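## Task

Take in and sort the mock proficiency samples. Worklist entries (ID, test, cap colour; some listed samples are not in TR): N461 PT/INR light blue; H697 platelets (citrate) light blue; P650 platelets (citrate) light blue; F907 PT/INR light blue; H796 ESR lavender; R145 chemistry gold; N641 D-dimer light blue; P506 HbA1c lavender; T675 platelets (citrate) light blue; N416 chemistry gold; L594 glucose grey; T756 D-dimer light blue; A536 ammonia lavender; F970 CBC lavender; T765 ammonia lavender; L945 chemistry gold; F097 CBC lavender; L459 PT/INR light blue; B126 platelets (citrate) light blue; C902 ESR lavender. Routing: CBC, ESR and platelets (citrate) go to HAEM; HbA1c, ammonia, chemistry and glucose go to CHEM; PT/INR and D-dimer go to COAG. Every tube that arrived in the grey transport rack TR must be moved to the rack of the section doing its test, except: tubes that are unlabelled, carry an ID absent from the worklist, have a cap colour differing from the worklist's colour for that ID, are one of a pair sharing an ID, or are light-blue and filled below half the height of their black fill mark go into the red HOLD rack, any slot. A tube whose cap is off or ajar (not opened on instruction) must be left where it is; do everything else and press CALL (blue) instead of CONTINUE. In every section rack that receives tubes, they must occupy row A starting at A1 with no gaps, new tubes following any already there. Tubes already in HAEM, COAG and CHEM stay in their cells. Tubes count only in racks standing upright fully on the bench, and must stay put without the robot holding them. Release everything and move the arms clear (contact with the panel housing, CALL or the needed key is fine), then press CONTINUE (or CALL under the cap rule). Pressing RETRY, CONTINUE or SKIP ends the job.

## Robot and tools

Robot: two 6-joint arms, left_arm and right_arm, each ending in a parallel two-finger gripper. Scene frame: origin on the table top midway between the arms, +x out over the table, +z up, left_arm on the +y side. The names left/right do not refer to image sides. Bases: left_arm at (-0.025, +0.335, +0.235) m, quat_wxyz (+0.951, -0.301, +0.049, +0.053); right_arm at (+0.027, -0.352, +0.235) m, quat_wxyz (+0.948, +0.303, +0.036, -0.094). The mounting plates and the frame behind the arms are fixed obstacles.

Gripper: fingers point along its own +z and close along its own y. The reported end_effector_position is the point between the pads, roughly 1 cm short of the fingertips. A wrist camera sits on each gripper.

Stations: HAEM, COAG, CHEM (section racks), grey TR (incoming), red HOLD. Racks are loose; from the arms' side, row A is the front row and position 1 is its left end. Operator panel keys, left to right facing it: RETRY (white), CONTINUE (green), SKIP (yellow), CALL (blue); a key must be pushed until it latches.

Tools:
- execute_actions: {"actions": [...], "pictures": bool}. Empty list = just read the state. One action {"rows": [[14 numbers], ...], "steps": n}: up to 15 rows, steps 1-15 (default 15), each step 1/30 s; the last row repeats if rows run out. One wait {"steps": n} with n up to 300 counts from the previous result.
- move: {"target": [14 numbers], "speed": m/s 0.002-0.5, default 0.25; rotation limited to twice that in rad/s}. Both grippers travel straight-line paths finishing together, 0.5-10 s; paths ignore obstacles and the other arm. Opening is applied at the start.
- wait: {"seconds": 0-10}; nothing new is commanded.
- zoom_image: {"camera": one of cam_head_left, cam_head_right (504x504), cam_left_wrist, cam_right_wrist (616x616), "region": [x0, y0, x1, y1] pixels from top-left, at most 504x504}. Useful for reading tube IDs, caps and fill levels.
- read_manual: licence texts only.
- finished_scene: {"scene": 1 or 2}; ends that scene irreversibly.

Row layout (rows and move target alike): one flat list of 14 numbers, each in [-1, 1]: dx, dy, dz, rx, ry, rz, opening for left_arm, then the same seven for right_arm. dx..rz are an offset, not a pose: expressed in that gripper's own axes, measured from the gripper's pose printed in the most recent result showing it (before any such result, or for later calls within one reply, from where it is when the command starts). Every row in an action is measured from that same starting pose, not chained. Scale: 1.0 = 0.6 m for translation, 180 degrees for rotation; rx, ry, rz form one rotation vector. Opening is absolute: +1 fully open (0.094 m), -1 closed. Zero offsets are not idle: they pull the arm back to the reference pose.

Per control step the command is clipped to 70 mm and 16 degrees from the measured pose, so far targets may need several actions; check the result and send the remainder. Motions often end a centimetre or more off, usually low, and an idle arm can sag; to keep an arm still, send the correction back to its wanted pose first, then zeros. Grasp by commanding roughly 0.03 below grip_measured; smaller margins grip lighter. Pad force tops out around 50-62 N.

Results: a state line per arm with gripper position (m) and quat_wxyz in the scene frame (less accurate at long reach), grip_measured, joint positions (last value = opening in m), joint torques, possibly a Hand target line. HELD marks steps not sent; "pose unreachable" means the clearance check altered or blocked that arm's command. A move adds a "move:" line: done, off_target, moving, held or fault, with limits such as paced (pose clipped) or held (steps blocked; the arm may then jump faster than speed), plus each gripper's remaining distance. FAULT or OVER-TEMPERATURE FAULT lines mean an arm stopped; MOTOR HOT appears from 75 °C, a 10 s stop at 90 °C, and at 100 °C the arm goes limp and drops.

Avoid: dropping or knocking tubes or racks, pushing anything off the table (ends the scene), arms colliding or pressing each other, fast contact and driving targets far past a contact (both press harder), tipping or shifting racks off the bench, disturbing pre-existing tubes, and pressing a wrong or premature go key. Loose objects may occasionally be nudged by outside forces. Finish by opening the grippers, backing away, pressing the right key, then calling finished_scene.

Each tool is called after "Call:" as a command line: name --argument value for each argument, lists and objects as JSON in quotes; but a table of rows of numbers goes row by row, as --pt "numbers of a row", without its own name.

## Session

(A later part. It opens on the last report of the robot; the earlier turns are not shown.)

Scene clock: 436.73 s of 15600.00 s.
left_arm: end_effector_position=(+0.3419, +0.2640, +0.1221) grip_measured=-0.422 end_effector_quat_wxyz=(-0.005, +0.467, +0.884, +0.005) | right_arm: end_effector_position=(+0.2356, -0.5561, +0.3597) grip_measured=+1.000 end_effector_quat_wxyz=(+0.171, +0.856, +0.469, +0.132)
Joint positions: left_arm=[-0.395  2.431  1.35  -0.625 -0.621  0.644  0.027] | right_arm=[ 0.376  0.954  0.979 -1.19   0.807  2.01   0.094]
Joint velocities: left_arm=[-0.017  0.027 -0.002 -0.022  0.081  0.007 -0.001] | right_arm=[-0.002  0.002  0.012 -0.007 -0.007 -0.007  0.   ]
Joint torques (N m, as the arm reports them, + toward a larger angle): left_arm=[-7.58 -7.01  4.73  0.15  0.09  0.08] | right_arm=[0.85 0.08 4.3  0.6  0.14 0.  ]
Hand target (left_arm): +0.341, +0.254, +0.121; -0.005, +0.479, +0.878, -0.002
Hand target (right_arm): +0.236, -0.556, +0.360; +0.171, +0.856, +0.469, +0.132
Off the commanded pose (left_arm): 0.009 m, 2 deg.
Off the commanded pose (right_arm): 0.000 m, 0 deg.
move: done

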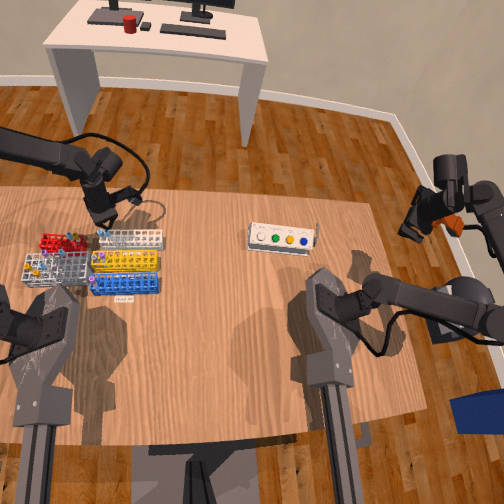

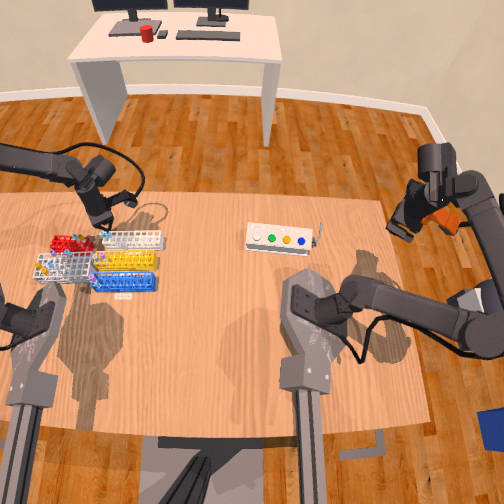

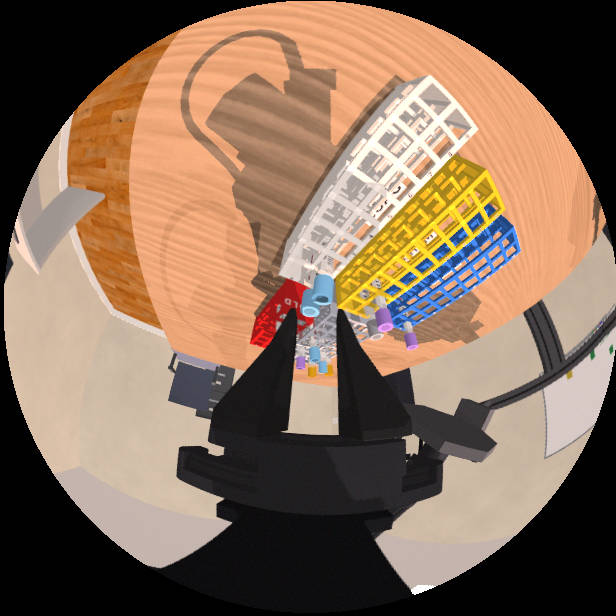

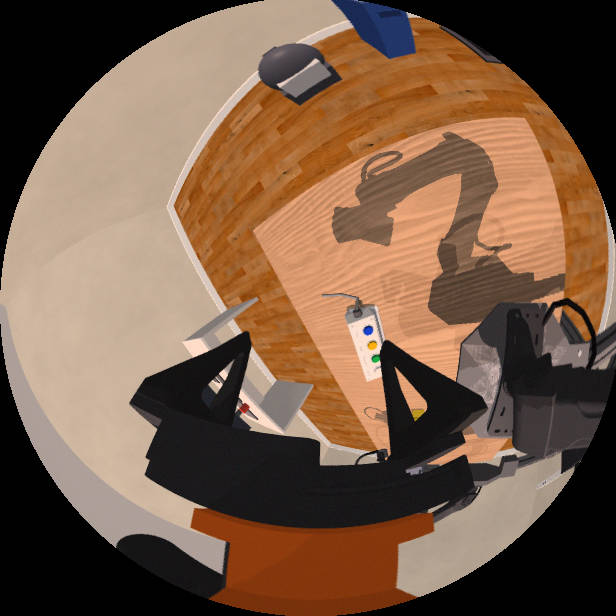

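Call:
move --target '[0.355,0.005,-0.05,0,0,0.19,-0.42,0,0,0,0,0,0,1]'

Call:
move --target '[-0.004,-0.018,0.072,0.002,-0.008,0.004,-0.42,0,0,0,0,0,0,1]' --speed 0.1

Scene clock: 441.83 s of 15600.00 s.
left_arm: end_effector_position=(+0.2301, +0.4477, +0.1550) grip_measured=-0.422 end_effector_quat_wxyz=(-0.020, +0.708, +0.706, +0.007) | right_arm: end_effector_position=(+0.2356, -0.5561, +0.3597) grip_measured=+1.000 end_effector_quat_wxyz=(+0.171, +0.856, +0.469, +0.132)
Joint positions: left_arm=[-0.017  1.659  0.757 -0.546 -0.646  1.7    0.027] | right_arm=[ 0.376  0.954  0.979 -1.19   0.807  2.01   0.094]
Joint velocities: left_arm=[ 0.002 -0.007 -0.007 -0.081  0.051  0.081  0.001] | right_arm=[ 0.002 -0.017 -0.012  0.022  0.051  0.037  0.   ]
Joint torques (N m, as the arm reports them, + toward a larger angle): left_arm=[-3.3  -6.8   2.04  0.34  0.11  0.04] | right_arm=[ 0.83  0.11  4.27  0.58  0.13 -0.02]
Hand target (left_arm): +0.229, +0.446, +0.156; -0.009, +0.707, +0.707, +0.004
Hand target (right_arm): +0.236, -0.556, +0.360; +0.171, +0.856, +0.469, +0.132
Off the commanded pose (left_arm): 0.008 m, 2 deg.
Off the commanded pose (right_arm): 0.000 m, 0 deg.
After step 90, 0.23 s passed at rest.
move: done

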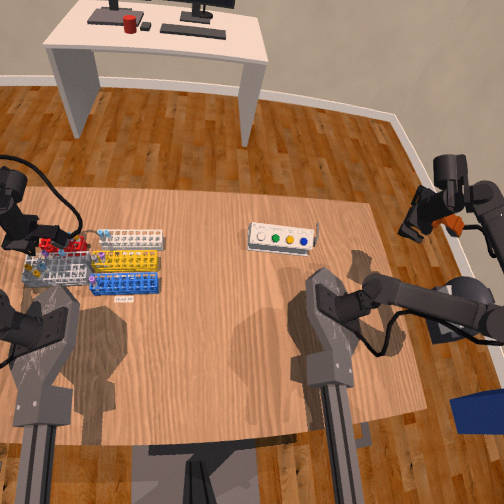

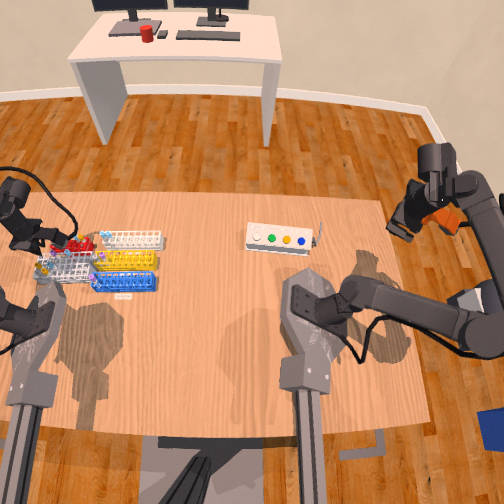

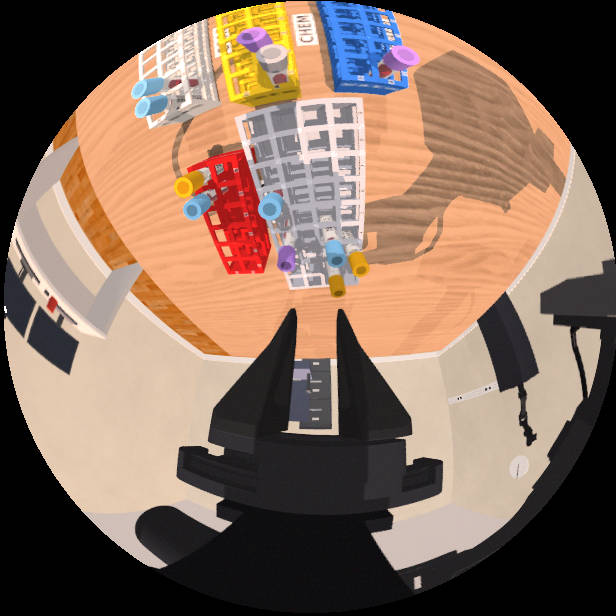

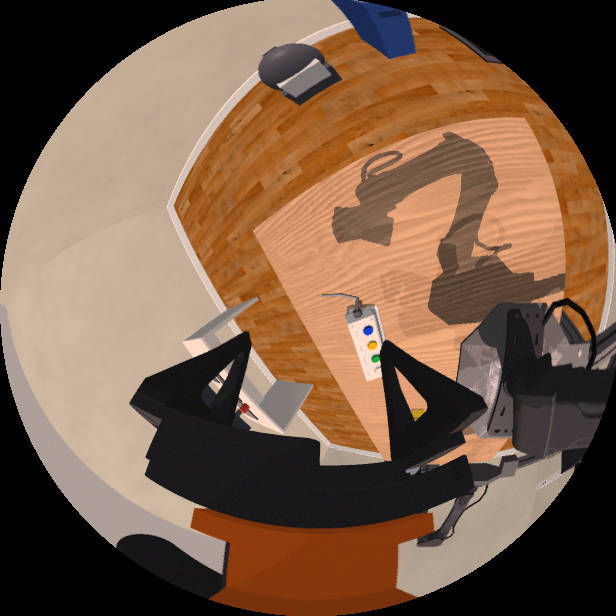

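Scene clock: 442.90 s of 15600.00 s.
left_arm: end_effector_position=(+0.2239, +0.4553, +0.1181) grip_measured=-0.422 end_effector_quat_wxyz=(-0.018, +0.706, +0.707, +0.011) | right_arm: end_effector_position=(+0.2356, -0.5561, +0.3597) grip_measured=+1.000 end_effector_quat_wxyz=(+0.171, +0.856, +0.469, +0.132)
Joint positions: left_arm=[ 0.094  1.718  0.679 -0.317 -0.628  1.839  0.027] | right_arm=[ 0.376  0.954  0.979 -1.19   0.807  2.01   0.094]
Joint velocities: left_arm=[-0.012 -0.002 -0.002  0.022  0.007 -0.081  0.   ] | right_arm=[-0.012 -0.012  0.012  0.066 -0.007  0.051  0.   ]
Joint torques (N m, as the arm reports them, + toward a larger angle): left_arm=[-3.14 -4.2   1.47  0.37  0.15  0.03] | right_arm=[ 0.79  0.22  4.23  0.58  0.13 -0.03]
Hand target (left_arm): +0.218, +0.447, +0.112; -0.015, +0.712, +0.702, -0.005
Hand target (right_arm): +0.236, -0.556, +0.360; +0.171, +0.856, +0.469, +0.132
Off the commanded pose (left_arm): 0.012 m, 2 deg.
Off the commanded pose (right_arm): 0.000 m, 0 deg.
move: off_target (left_arm)

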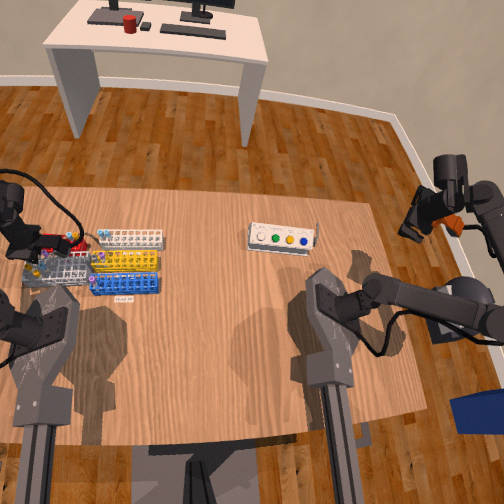

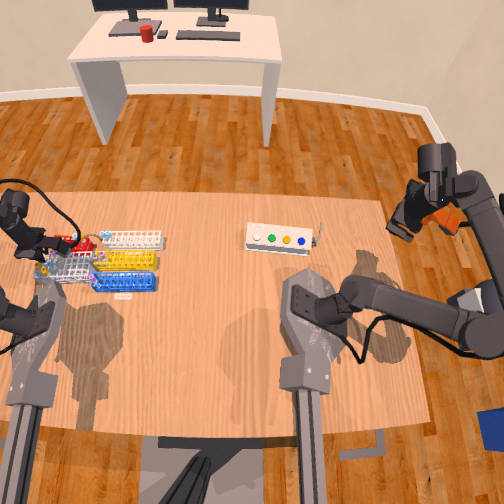

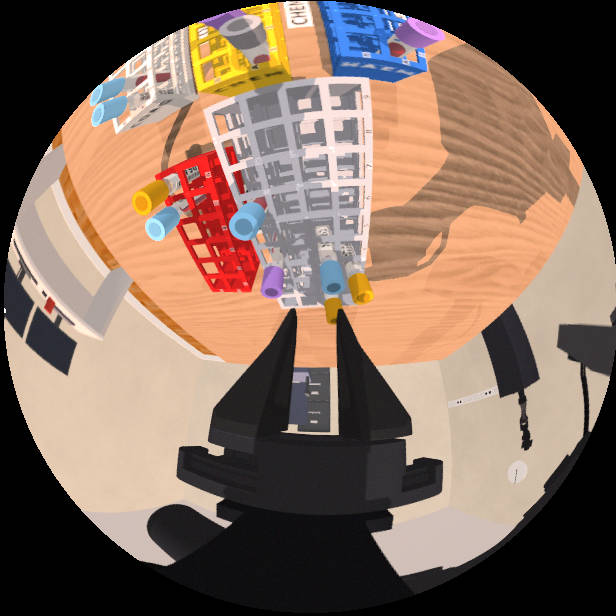

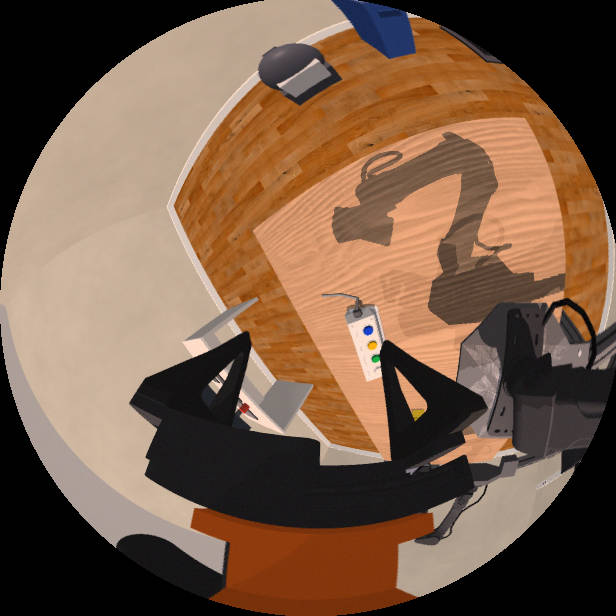

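Call:
execute_actions --actions '[{"rows":[[-0.034,-0.029,0.028,0,-0.016,0,-0.42,0,0,0,0,0,0,1]],"steps":12}]'

Scene clock: 446.23 s of 15600.00 s.
left_arm: end_effector_position=(+0.2092, +0.4436, +0.1075) grip_measured=-0.422 end_effector_quat_wxyz=(-0.007, +0.703, +0.711, +0.005) | right_arm: end_effector_position=(+0.2356, -0.5561, +0.3597) grip_measured=+1.000 end_effector_quat_wxyz=(+0.171, +0.856, +0.469, +0.132)
Joint positions: left_arm=[ 0.108  1.718  0.596 -0.224 -0.6    1.846  0.027] | right_arm=[ 0.376  0.954  0.979 -1.19   0.807  2.01   0.094]
Joint velocities: left_arm=[-0.002 -0.007 -0.017  0.051 -0.007 -0.022 -0.   ] | right_arm=[ 0.012 -0.022 -0.002  0.007 -0.007 -0.007  0.   ]
Joint torques (N m, as the arm reports them, + toward a larger angle): left_arm=[-2.82 -3.3   1.46  0.32  0.19  0.01] | right_arm=[ 0.8   0.15  4.26  0.58  0.16 -0.03]
Hand target (left_arm): +0.206, +0.436, +0.101; -0.001, +0.706, +0.708, -0.007
Hand target (right_arm): +0.236, -0.556, +0.360; +0.171, +0.856, +0.469, +0.132
Off the commanded pose (left_arm): 0.011 m, 2 deg.
Off the commanded pose (right_arm): 0.000 m, 0 deg.
Steps of this call (steps 1 to 88: nothing new was sent; steps 89 to 100: all 12 steps of this action). Readings (end_effector_position):
89: left_arm (+0.2239, +0.4542, +0.1167) | right_arm (+0.2356, -0.5561, +0.3597)
90: left_arm (+0.2222, +0.4523, +0.1146) | right_arm (+0.2356, -0.5561, +0.3597)
92: left_arm (+0.2121, +0.4471, +0.1104) | right_arm (+0.2356, -0.5561, +0.3597)
96: left_arm (+0.2046, +0.4428, +0.1076) | right_arm (+0.2356, -0.5561, +0.3597)
100: the state above

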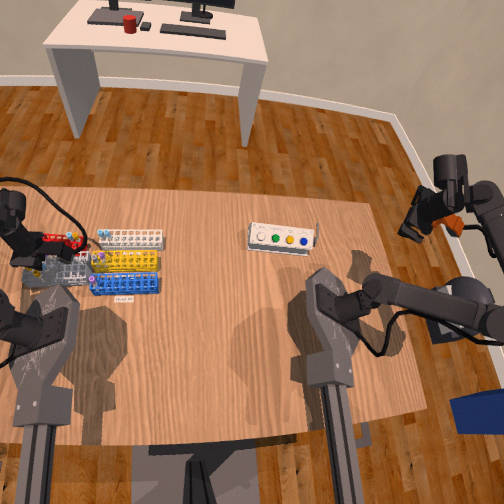

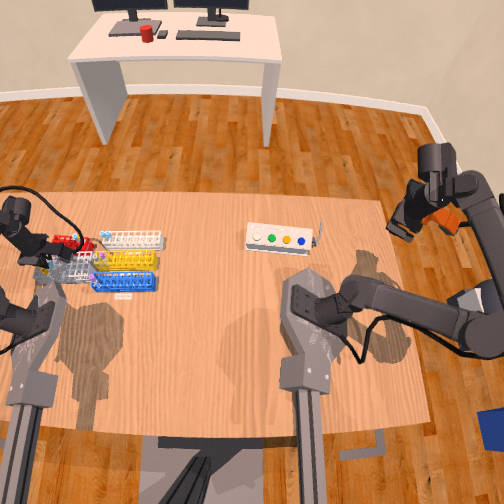

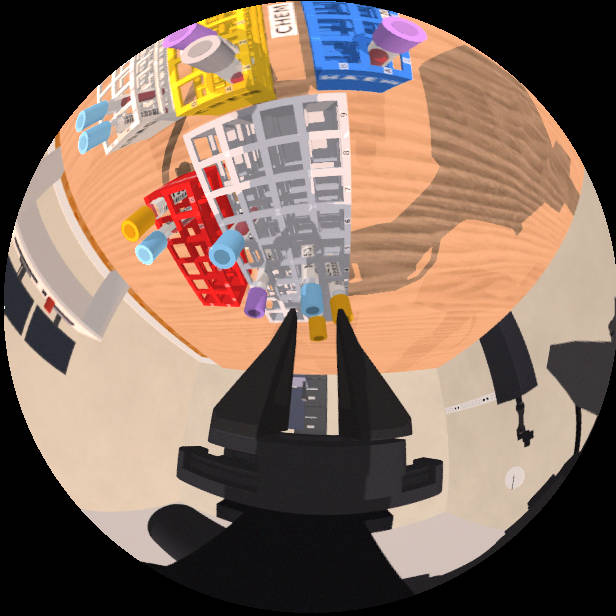

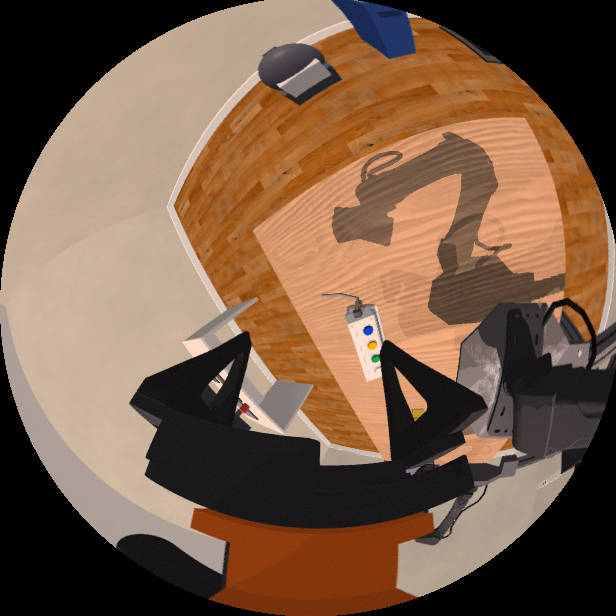

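Call:
execute_actions --actions '[{"rows":[[-0.016,-0.006,0.02,0,-0.007,0,-0.42,0,0,0,0,0,0,1],[-0.016,-0.006,0.03,0,-0.007,0,-0.42,0,0,0,0,0,0,1],[-0.016,-0.006,0.04,0,-0.007,0,-0.42,0,0,0,0,0,0,1],[-0.016,-0.006,0.052,0,-0.007,0,-0.42,0,0,0,0,0,0,1]],"steps":15}]'

Scene clock: 449.70 s of 15600.00 s.
left_arm: end_effector_position=(+0.2103, +0.4423, +0.0815) grip_measured=-0.422 end_effector_quat_wxyz=(-0.006, +0.698, +0.716, +0.009) | right_arm: end_effector_position=(+0.2356, -0.5561, +0.3597) grip_measured=+1.000 end_effector_quat_wxyz=(+0.171, +0.856, +0.469, +0.132)
Joint positions: left_arm=[ 0.161  1.819  0.577 -0.058 -0.589  1.898  0.027] | right_arm=[ 0.376  0.954  0.979 -1.19   0.807  2.01   0.094]
Joint velocities: left_arm=[-0.002 -0.007 -0.007  0.066 -0.022  0.051  0.   ] | right_arm=[-0.002  0.002 -0.007  0.022 -0.007 -0.007  0.   ]
Joint torques (N m, as the arm reports them, + toward a larger angle): left_arm=[-3.25 -4.2   0.39  0.35  0.16  0.05] | right_arm=[ 0.82  0.26  4.28  0.6   0.13 -0.01]
Hand target (left_arm): +0.205, +0.434, +0.076; -0.000, +0.703, +0.711, -0.003
Hand target (right_arm): +0.236, -0.556, +0.360; +0.171, +0.856, +0.469, +0.132
Off the commanded pose (left_arm): 0.011 m, 2 deg.
Off the commanded pose (right_arm): 0.000 m, 0 deg.
Steps of this call (steps 1 to 89: nothing new was sent; steps 90 to 104: all 15 steps of this action). Readings (end_effector_position):
90: left_arm (+0.2124, +0.4438, +0.1070) | right_arm (+0.2356, -0.5561, +0.3597)
91: left_arm (+0.2129, +0.4437, +0.1053) | right_arm (+0.2356, -0.5561, +0.3597)
93: left_arm (+0.2114, +0.4431, +0.0977) | right_arm (+0.2356, -0.5561, +0.3597)
97: left_arm (+0.2048, +0.4411, +0.0832) | right_arm (+0.2356, -0.5561, +0.3597)
104: the state above

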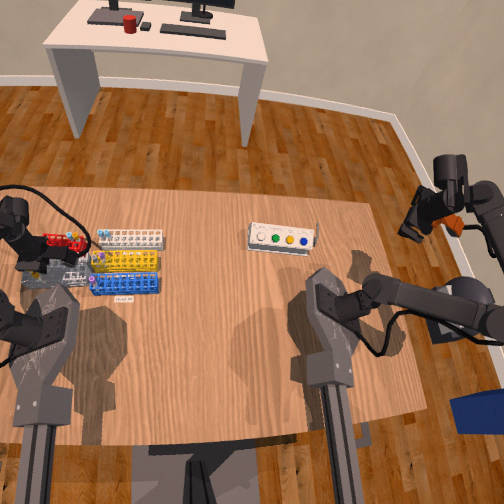

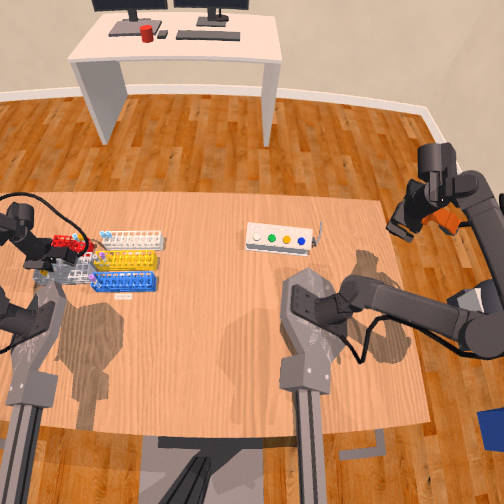

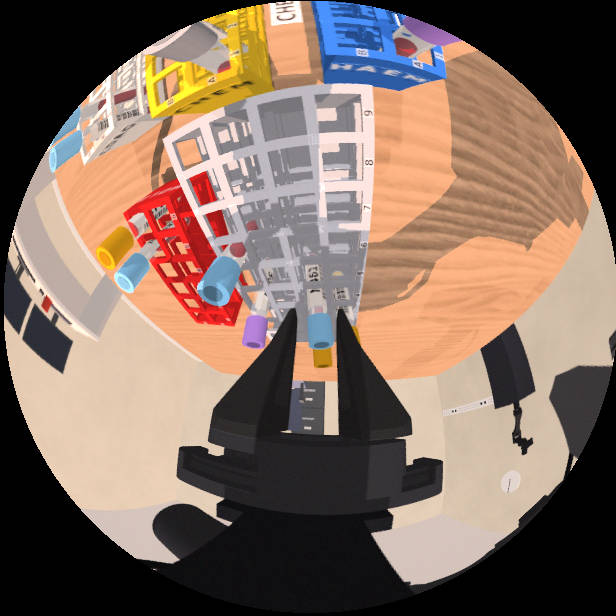

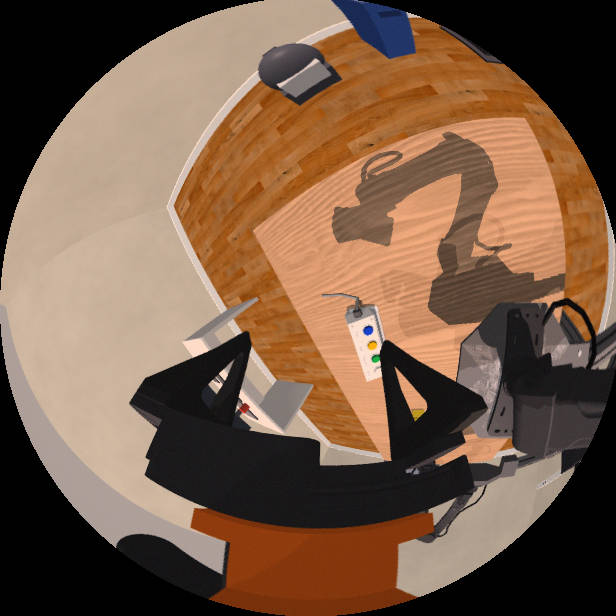

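Call:
execute_actions --actions '[{"rows":[[0,0,0,0,0,0,-0.7,0,0,0,0,0,0,1]],"steps":8}]' --pictures false

Call:
move --target '[-0.008,0.008,-0.18,0.002,-0.004,0.008,-0.7,0,0,0,0,0,0,1]' --speed 0.15

Call:
move --target '[-0.34,0.215,-0.015,-0.003,-0.006,0.004,-0.7,0,0,0,0,0,0,1]'

Scene clock: 453.47 s of 15600.00 s.
left_arm: end_effector_position=(+0.2126, +0.4430, +0.0815) grip_measured=-0.688 end_effector_quat_wxyz=(-0.004, +0.697, +0.717, +0.013) | right_arm: end_effector_position=(+0.2356, -0.5561, +0.3597) grip_measured=+1.000 end_effector_quat_wxyz=(+0.171, +0.856, +0.469, +0.132)
Joint positions: left_arm=[ 0.161  1.819  0.577 -0.047 -0.589  1.903  0.015] | right_arm=[ 0.376  0.954  0.979 -1.19   0.807  2.01   0.094]
Joint velocities: left_arm=[ 0.017 -0.007 -0.022  0.007 -0.066  0.022 -0.002] | right_arm=[ 0.007  0.012  0.002 -0.037  0.022 -0.022  0.   ]
Joint torques (N m, as the arm reports them, + toward a larger angle): left_arm=[-3.5  -5.38  1.54  0.17 -0.02 -0.01] | right_arm=[ 0.76  0.18  4.27  0.59  0.14 -0.02]
Hand target (left_arm): +0.210, +0.442, +0.081; -0.006, +0.698, +0.716, +0.009
Hand target (right_arm): +0.236, -0.556, +0.360; +0.171, +0.856, +0.469, +0.132
Off the commanded pose (left_arm): 0.002 m, 1 deg.
Off the commanded pose (right_arm): 0.000 m, 0 deg.
Steps of this call (steps 1 to 90: nothing new was sent; then 0.50 s passed at rest; steps 91 to 98: all 8 steps of this action). Readings (end_effector_position):
91: left_arm (+0.2126, +0.4430, +0.0815) | right_arm (+0.2356, -0.5561, +0.3597)
92: left_arm (+0.2126, +0.4430, +0.0815) | right_arm (+0.2356, -0.5561, +0.3597)
94: left_arm (+0.2126, +0.4430, +0.0815) | right_arm (+0.2356, -0.5561, +0.3597)
98: the state above

Scene clock: 455.17 s of 15600.00 s.
left_arm: end_effector_position=(+0.2117, +0.4352, +0.1816) grip_measured=-0.688 end_effector_quat_wxyz=(-0.007, +0.705, +0.709, -0.000) | right_arm: end_effector_position=(+0.2356, -0.5561, +0.3597) grip_measured=+1.000 end_effector_quat_wxyz=(+0.171, +0.856, +0.469, +0.132)
Joint positions: left_arm=[-0.1    1.544  0.719 -0.676 -0.624  1.594  0.015] | right_arm=[ 0.376  0.954  0.979 -1.19   0.807  2.01   0.094]
Joint velocities: left_arm=[-0.002 -0.017 -0.007 -0.066 -0.037 -0.037  0.   ] | right_arm=[-0.007 -0.002 -0.002 -0.007  0.037 -0.037  0.   ]
Joint torques (N m, as the arm reports them, + toward a larger angle): left_arm=[-4.69 -5.07  5.07 -0.01 -0.03 -0.02] | right_arm=[0.79 0.17 4.27 0.6  0.13 0.  ]
Hand target (left_arm): +0.217, +0.436, +0.190; +0.000, +0.706, +0.708, +0.006
Hand target (right_arm): +0.236, -0.556, +0.360; +0.171, +0.856, +0.469, +0.132
Off the commanded pose (left_arm): 0.009 m, 1 deg.
Off the commanded pose (right_arm): 0.000 m, 0 deg.
move: done

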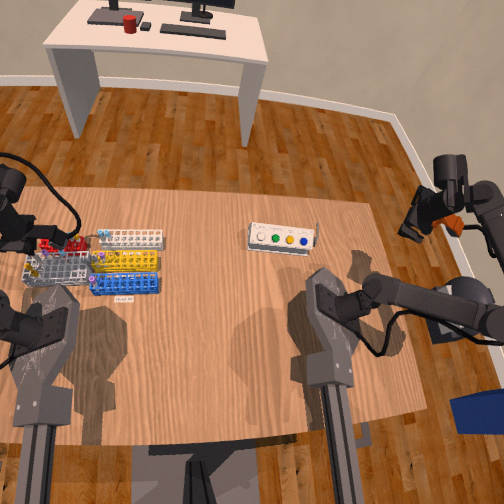

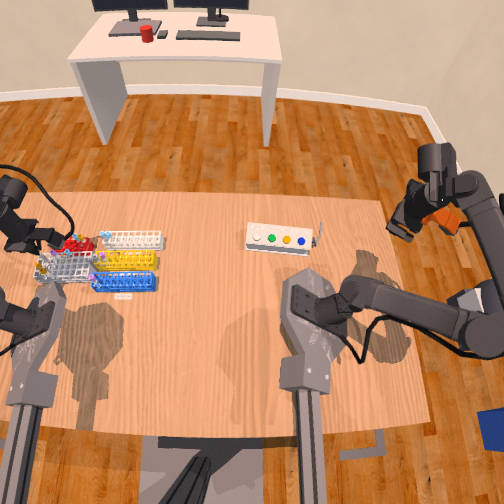

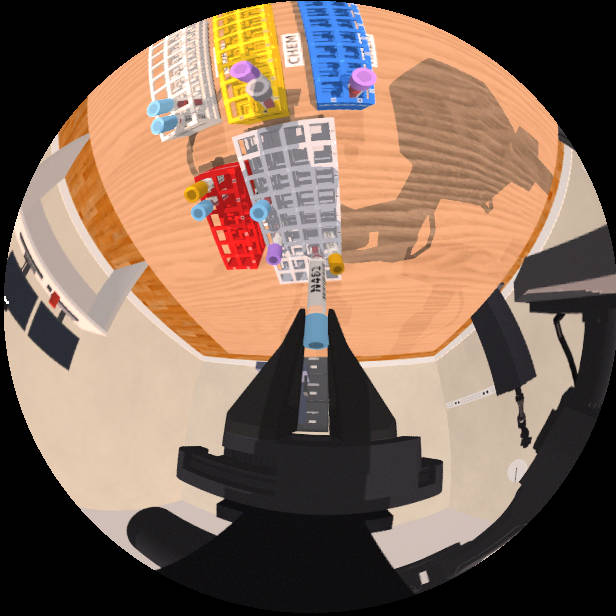

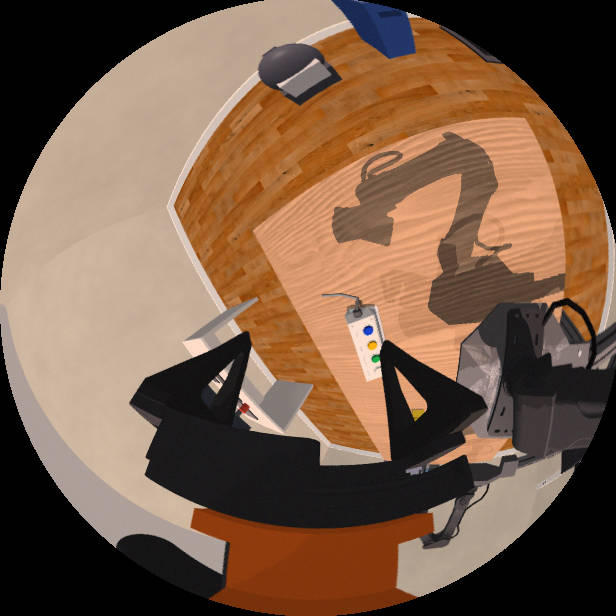

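Scene clock: 456.80 s of 15600.00 s.
left_arm: end_effector_position=(+0.3399, +0.2348, +0.1862) grip_measured=-0.688 end_effector_quat_wxyz=(+0.007, +0.706, +0.709, +0.005) | right_arm: end_effector_position=(+0.2356, -0.5561, +0.3597) grip_measured=+1.000 end_effector_quat_wxyz=(+0.171, +0.856, +0.469, +0.132)
Joint positions: left_arm=[-0.545  2.383  1.446 -0.841 -0.588  1.075  0.015] | right_arm=[ 0.376  0.954  0.979 -1.19   0.807  2.01   0.094]
Joint velocities: left_arm=[-0.022 -0.007 -0.002 -0.037 -0.066 -0.051  0.   ] | right_arm=[-0.007 -0.007 -0.012 -0.081  0.037  0.037  0.   ]
Joint torques (N m, as the arm reports them, + toward a larger angle): left_arm=[-7.39 -7.29  5.68  0.14  0.15 -0.08] | right_arm=[ 0.81  0.2   4.4   0.6   0.13 -0.01]
Hand target (left_arm): +0.337, +0.227, +0.187; +0.006, +0.710, +0.704, -0.005
Hand target (right_arm): +0.236, -0.556, +0.360; +0.171, +0.856, +0.469, +0.132
Off the commanded pose (left_arm): 0.004 m, 1 deg.
Off the commanded pose (right_arm): 0.000 m, 0 deg.
move: done

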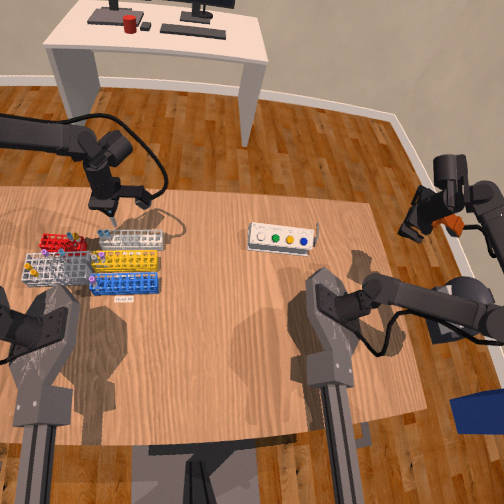

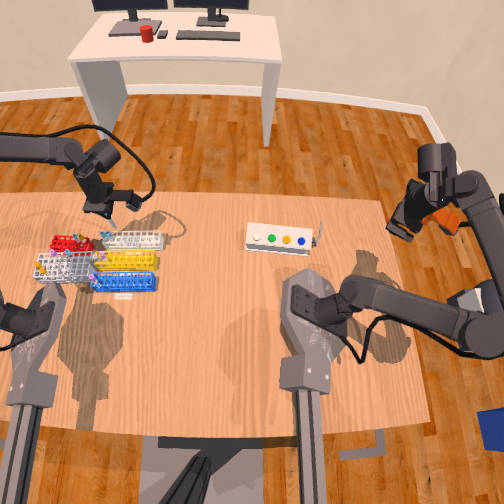

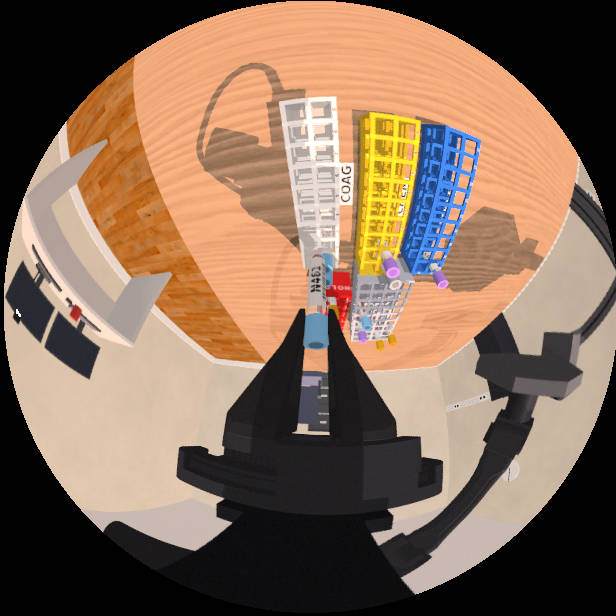

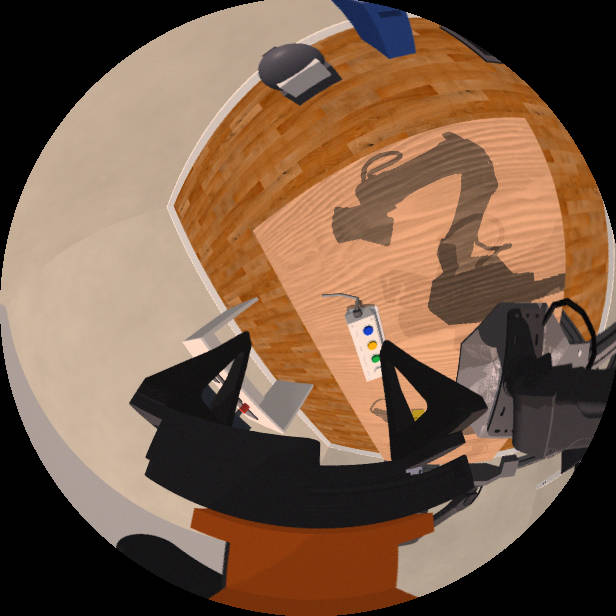

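Call:
move --target '[0.001,-0.025,0.096,0.008,0,0,-0.7,0,0,0,0,0,0,1]' --speed 0.08

Call:
zoom_image --camera "cam_left_wrist" --region '[260,210,380,330]'

Scene clock: 460.67 s of 15600.00 s.
left_arm: end_effector_position=(+0.3307, +0.2379, +0.1352) grip_measured=-0.688 end_effector_quat_wxyz=(+0.003, +0.701, +0.713, -0.002) | right_arm: end_effector_position=(+0.2356, -0.5561, +0.3597) grip_measured=+1.000 end_effector_quat_wxyz=(+0.171, +0.856, +0.469, +0.132)
Joint positions: left_arm=[-0.469  2.438  1.345 -0.649 -0.591  1.142  0.015] | right_arm=[ 0.376  0.954  0.979 -1.19   0.807  2.01   0.094]
Joint velocities: left_arm=[-0.007 -0.012  0.002  0.022 -0.007 -0.037 -0.   ] | right_arm=[-0.012 -0.007  0.007  0.022 -0.051  0.066  0.   ]
Joint torques (N m, as the arm reports them, + toward a larger angle): left_arm=[-6.61 -7.58  2.54  0.38 -0.01  0.07] | right_arm=[ 0.81  0.16  4.29  0.58  0.15 -0.03]
Hand target (left_arm): +0.325, +0.236, +0.128; -0.002, +0.706, +0.709, -0.003
Hand target (right_arm): +0.236, -0.556, +0.360; +0.171, +0.856, +0.469, +0.132
Off the commanded pose (left_arm): 0.009 m, 1 deg.
Off the commanded pose (right_arm): 0.000 m, 0 deg.
move: done

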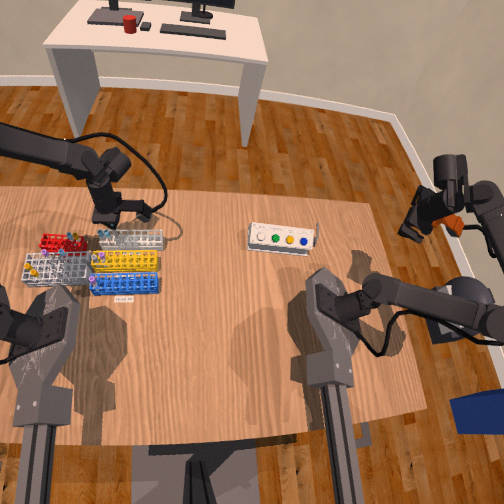

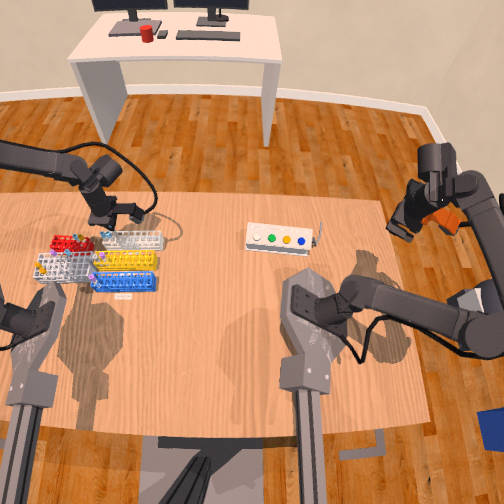

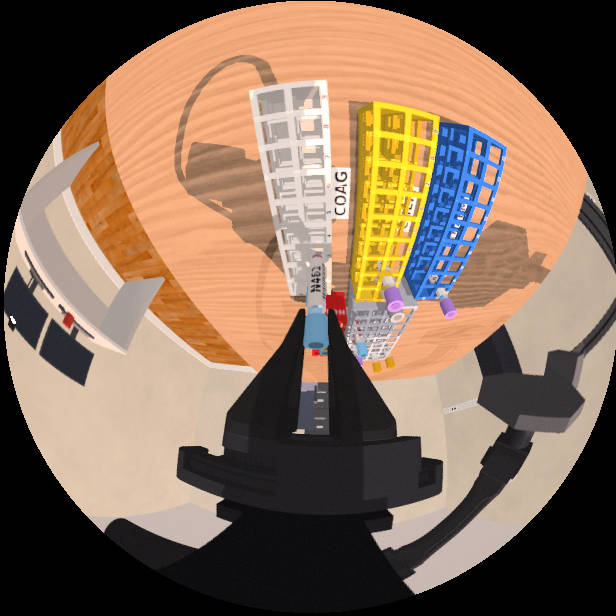

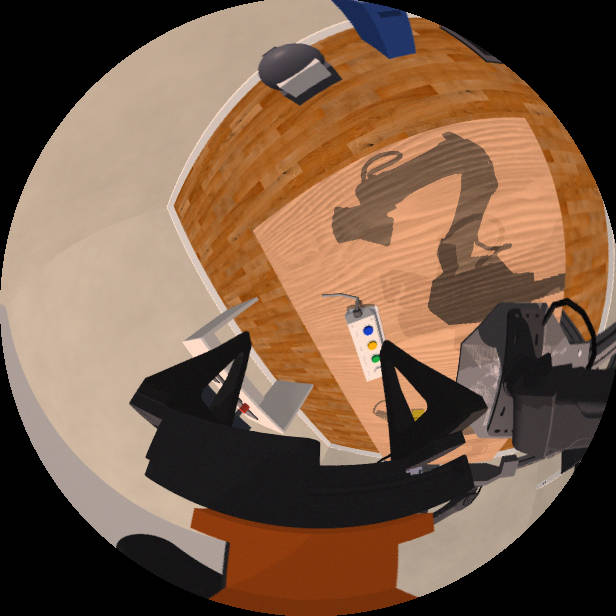

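Region (260, 210, 380, 330) of cam_left_wrist's 616x616 image, scaled by 4.200, with more detail than that image has.

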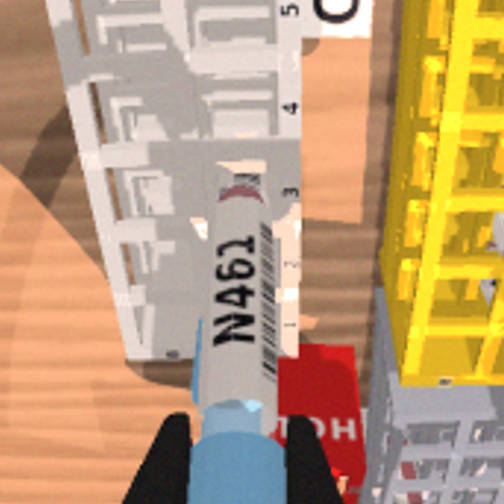

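Call:
execute_actions --actions '[{"rows":[[-0.002,-0.013,0.018,0.004,0,0.004,-0.7,0,0,0,0,0,0,1],[-0.002,-0.013,0.026,0.004,0,0.004,-0.7,0,0,0,0,0,0,1],[-0.002,-0.012,0.034,0.004,0,0.004,-0.7,0,0,0,0,0,0,1],[-0.002,-0.011,0.044,0.004,0,0.004,-0.7,0,0,0,0,0,0,1]],"steps":12}]' --pictures false

Scene clock: 464.97 s of 15600.00 s.
left_arm: end_effector_position=(+0.3284, +0.2406, +0.1151) grip_measured=-0.688 end_effector_quat_wxyz=(-0.000, +0.699, +0.715, -0.006) | right_arm: end_effector_position=(+0.2356, -0.5561, +0.3597) grip_measured=+1.000 end_effector_quat_wxyz=(+0.171, +0.856, +0.469, +0.132)
Joint positions: left_arm=[-0.434  2.468  1.323 -0.584 -0.592  1.175  0.015] | right_arm=[ 0.376  0.954  0.979 -1.19   0.807  2.01   0.094]
Joint velocities: left_arm=[-0.012 -0.007 -0.002  0.066  0.037  0.007 -0.   ] | right_arm=[-0.007 -0.007 -0.012 -0.037 -0.081  0.022  0.   ]
Joint torques (N m, as the arm reports them, + toward a larger angle): left_arm=[-6.74 -7.42  2.45  0.44  0.    0.05] | right_arm=[ 0.73  0.11  4.26  0.57  0.15 -0.02]
Hand target (left_arm): +0.324, +0.237, +0.109; -0.002, +0.705, +0.709, -0.007
Hand target (right_arm): +0.236, -0.556, +0.360; +0.171, +0.856, +0.469, +0.132
Off the commanded pose (left_arm): 0.009 m, 1 deg.
Off the commanded pose (right_arm): 0.000 m, 0 deg.
Steps of this call (steps 1 to 90: nothing new was sent; then 0.90 s passed at rest; steps 91 to 102: all 12 steps of this action). Readings (end_effector_position):
91: left_arm (+0.3309, +0.2375, +0.1348) | right_arm (+0.2356, -0.5561, +0.3597)
92: left_arm (+0.3308, +0.2375, +0.1340) | right_arm (+0.2356, -0.5561, +0.3597)
94: left_arm (+0.3298, +0.2380, +0.1300) | right_arm (+0.2356, -0.5561, +0.3597)
98: left_arm (+0.3283, +0.2403, +0.1182) | right_arm (+0.2356, -0.5561, +0.3597)
102: the state above

Call:
move --target '[-0.006,-0.006,0.063,0,0,0.004,-0.7,0,0,0,0,0,0,1]' --speed 0.05

Scene clock: 468.83 s of 15600.00 s.
left_arm: end_effector_position=(+0.3319, +0.2392, +0.0855) grip_measured=-0.688 end_effector_quat_wxyz=(+0.006, +0.698, +0.716, -0.002) | right_arm: end_effector_position=(+0.2356, -0.5561, +0.3597) grip_measured=+1.000 end_effector_quat_wxyz=(+0.171, +0.856, +0.469, +0.132)
Joint positions: left_arm=[-0.389  2.53   1.311 -0.463 -0.6    1.235  0.015] | right_arm=[ 0.376  0.954  0.979 -1.19   0.807  2.01   0.094]
Joint velocities: left_arm=[ 0.002 -0.012  0.002 -0.007  0.066 -0.007  0.   ] | right_arm=[-0.022 -0.017 -0.002  0.037 -0.007  0.051  0.   ]
Joint torques (N m, as the arm reports them, + toward a larger angle): left_arm=[-6.37 -7.41  2.08  0.45 -0.01  0.03] | right_arm=[ 0.7   0.19  4.17  0.58  0.13 -0.03]
Hand target (left_arm): +0.324, +0.237, +0.078; -0.001, +0.704, +0.710, -0.006
Hand target (right_arm): +0.236, -0.556, +0.360; +0.171, +0.856, +0.469, +0.132
Off the commanded pose (left_arm): 0.011 m, 1 deg.
Off the commanded pose (right_arm): 0.000 m, 0 deg.
move: off_target (left_arm)

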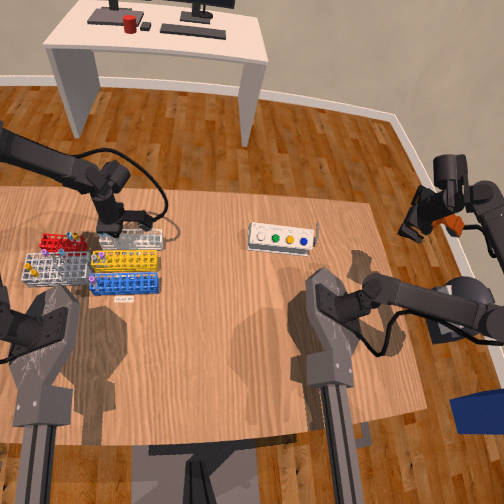

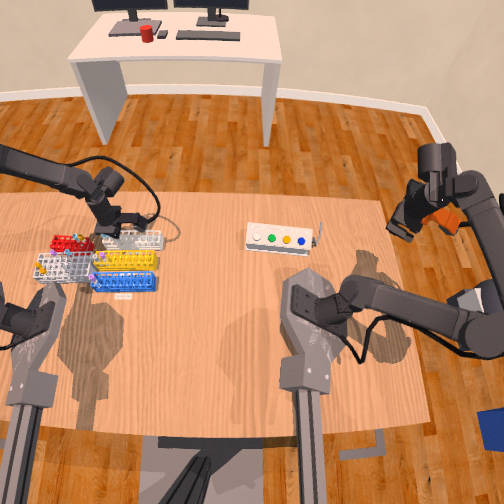

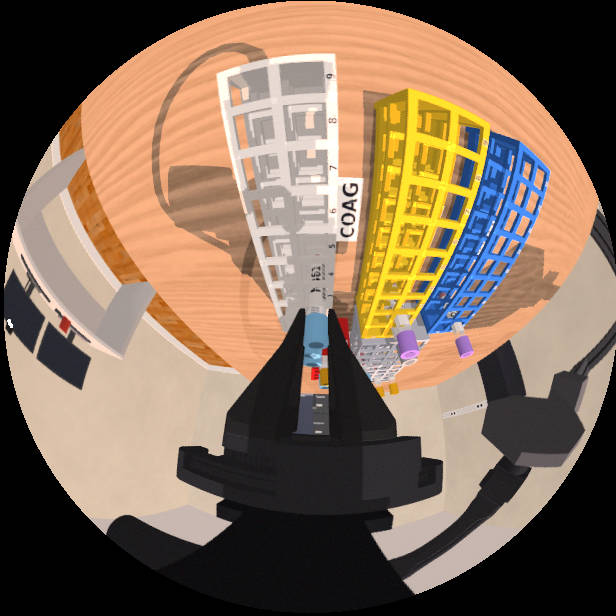

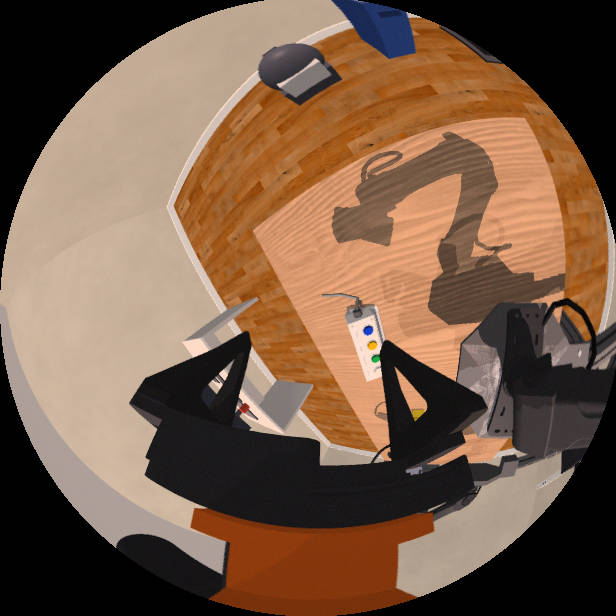

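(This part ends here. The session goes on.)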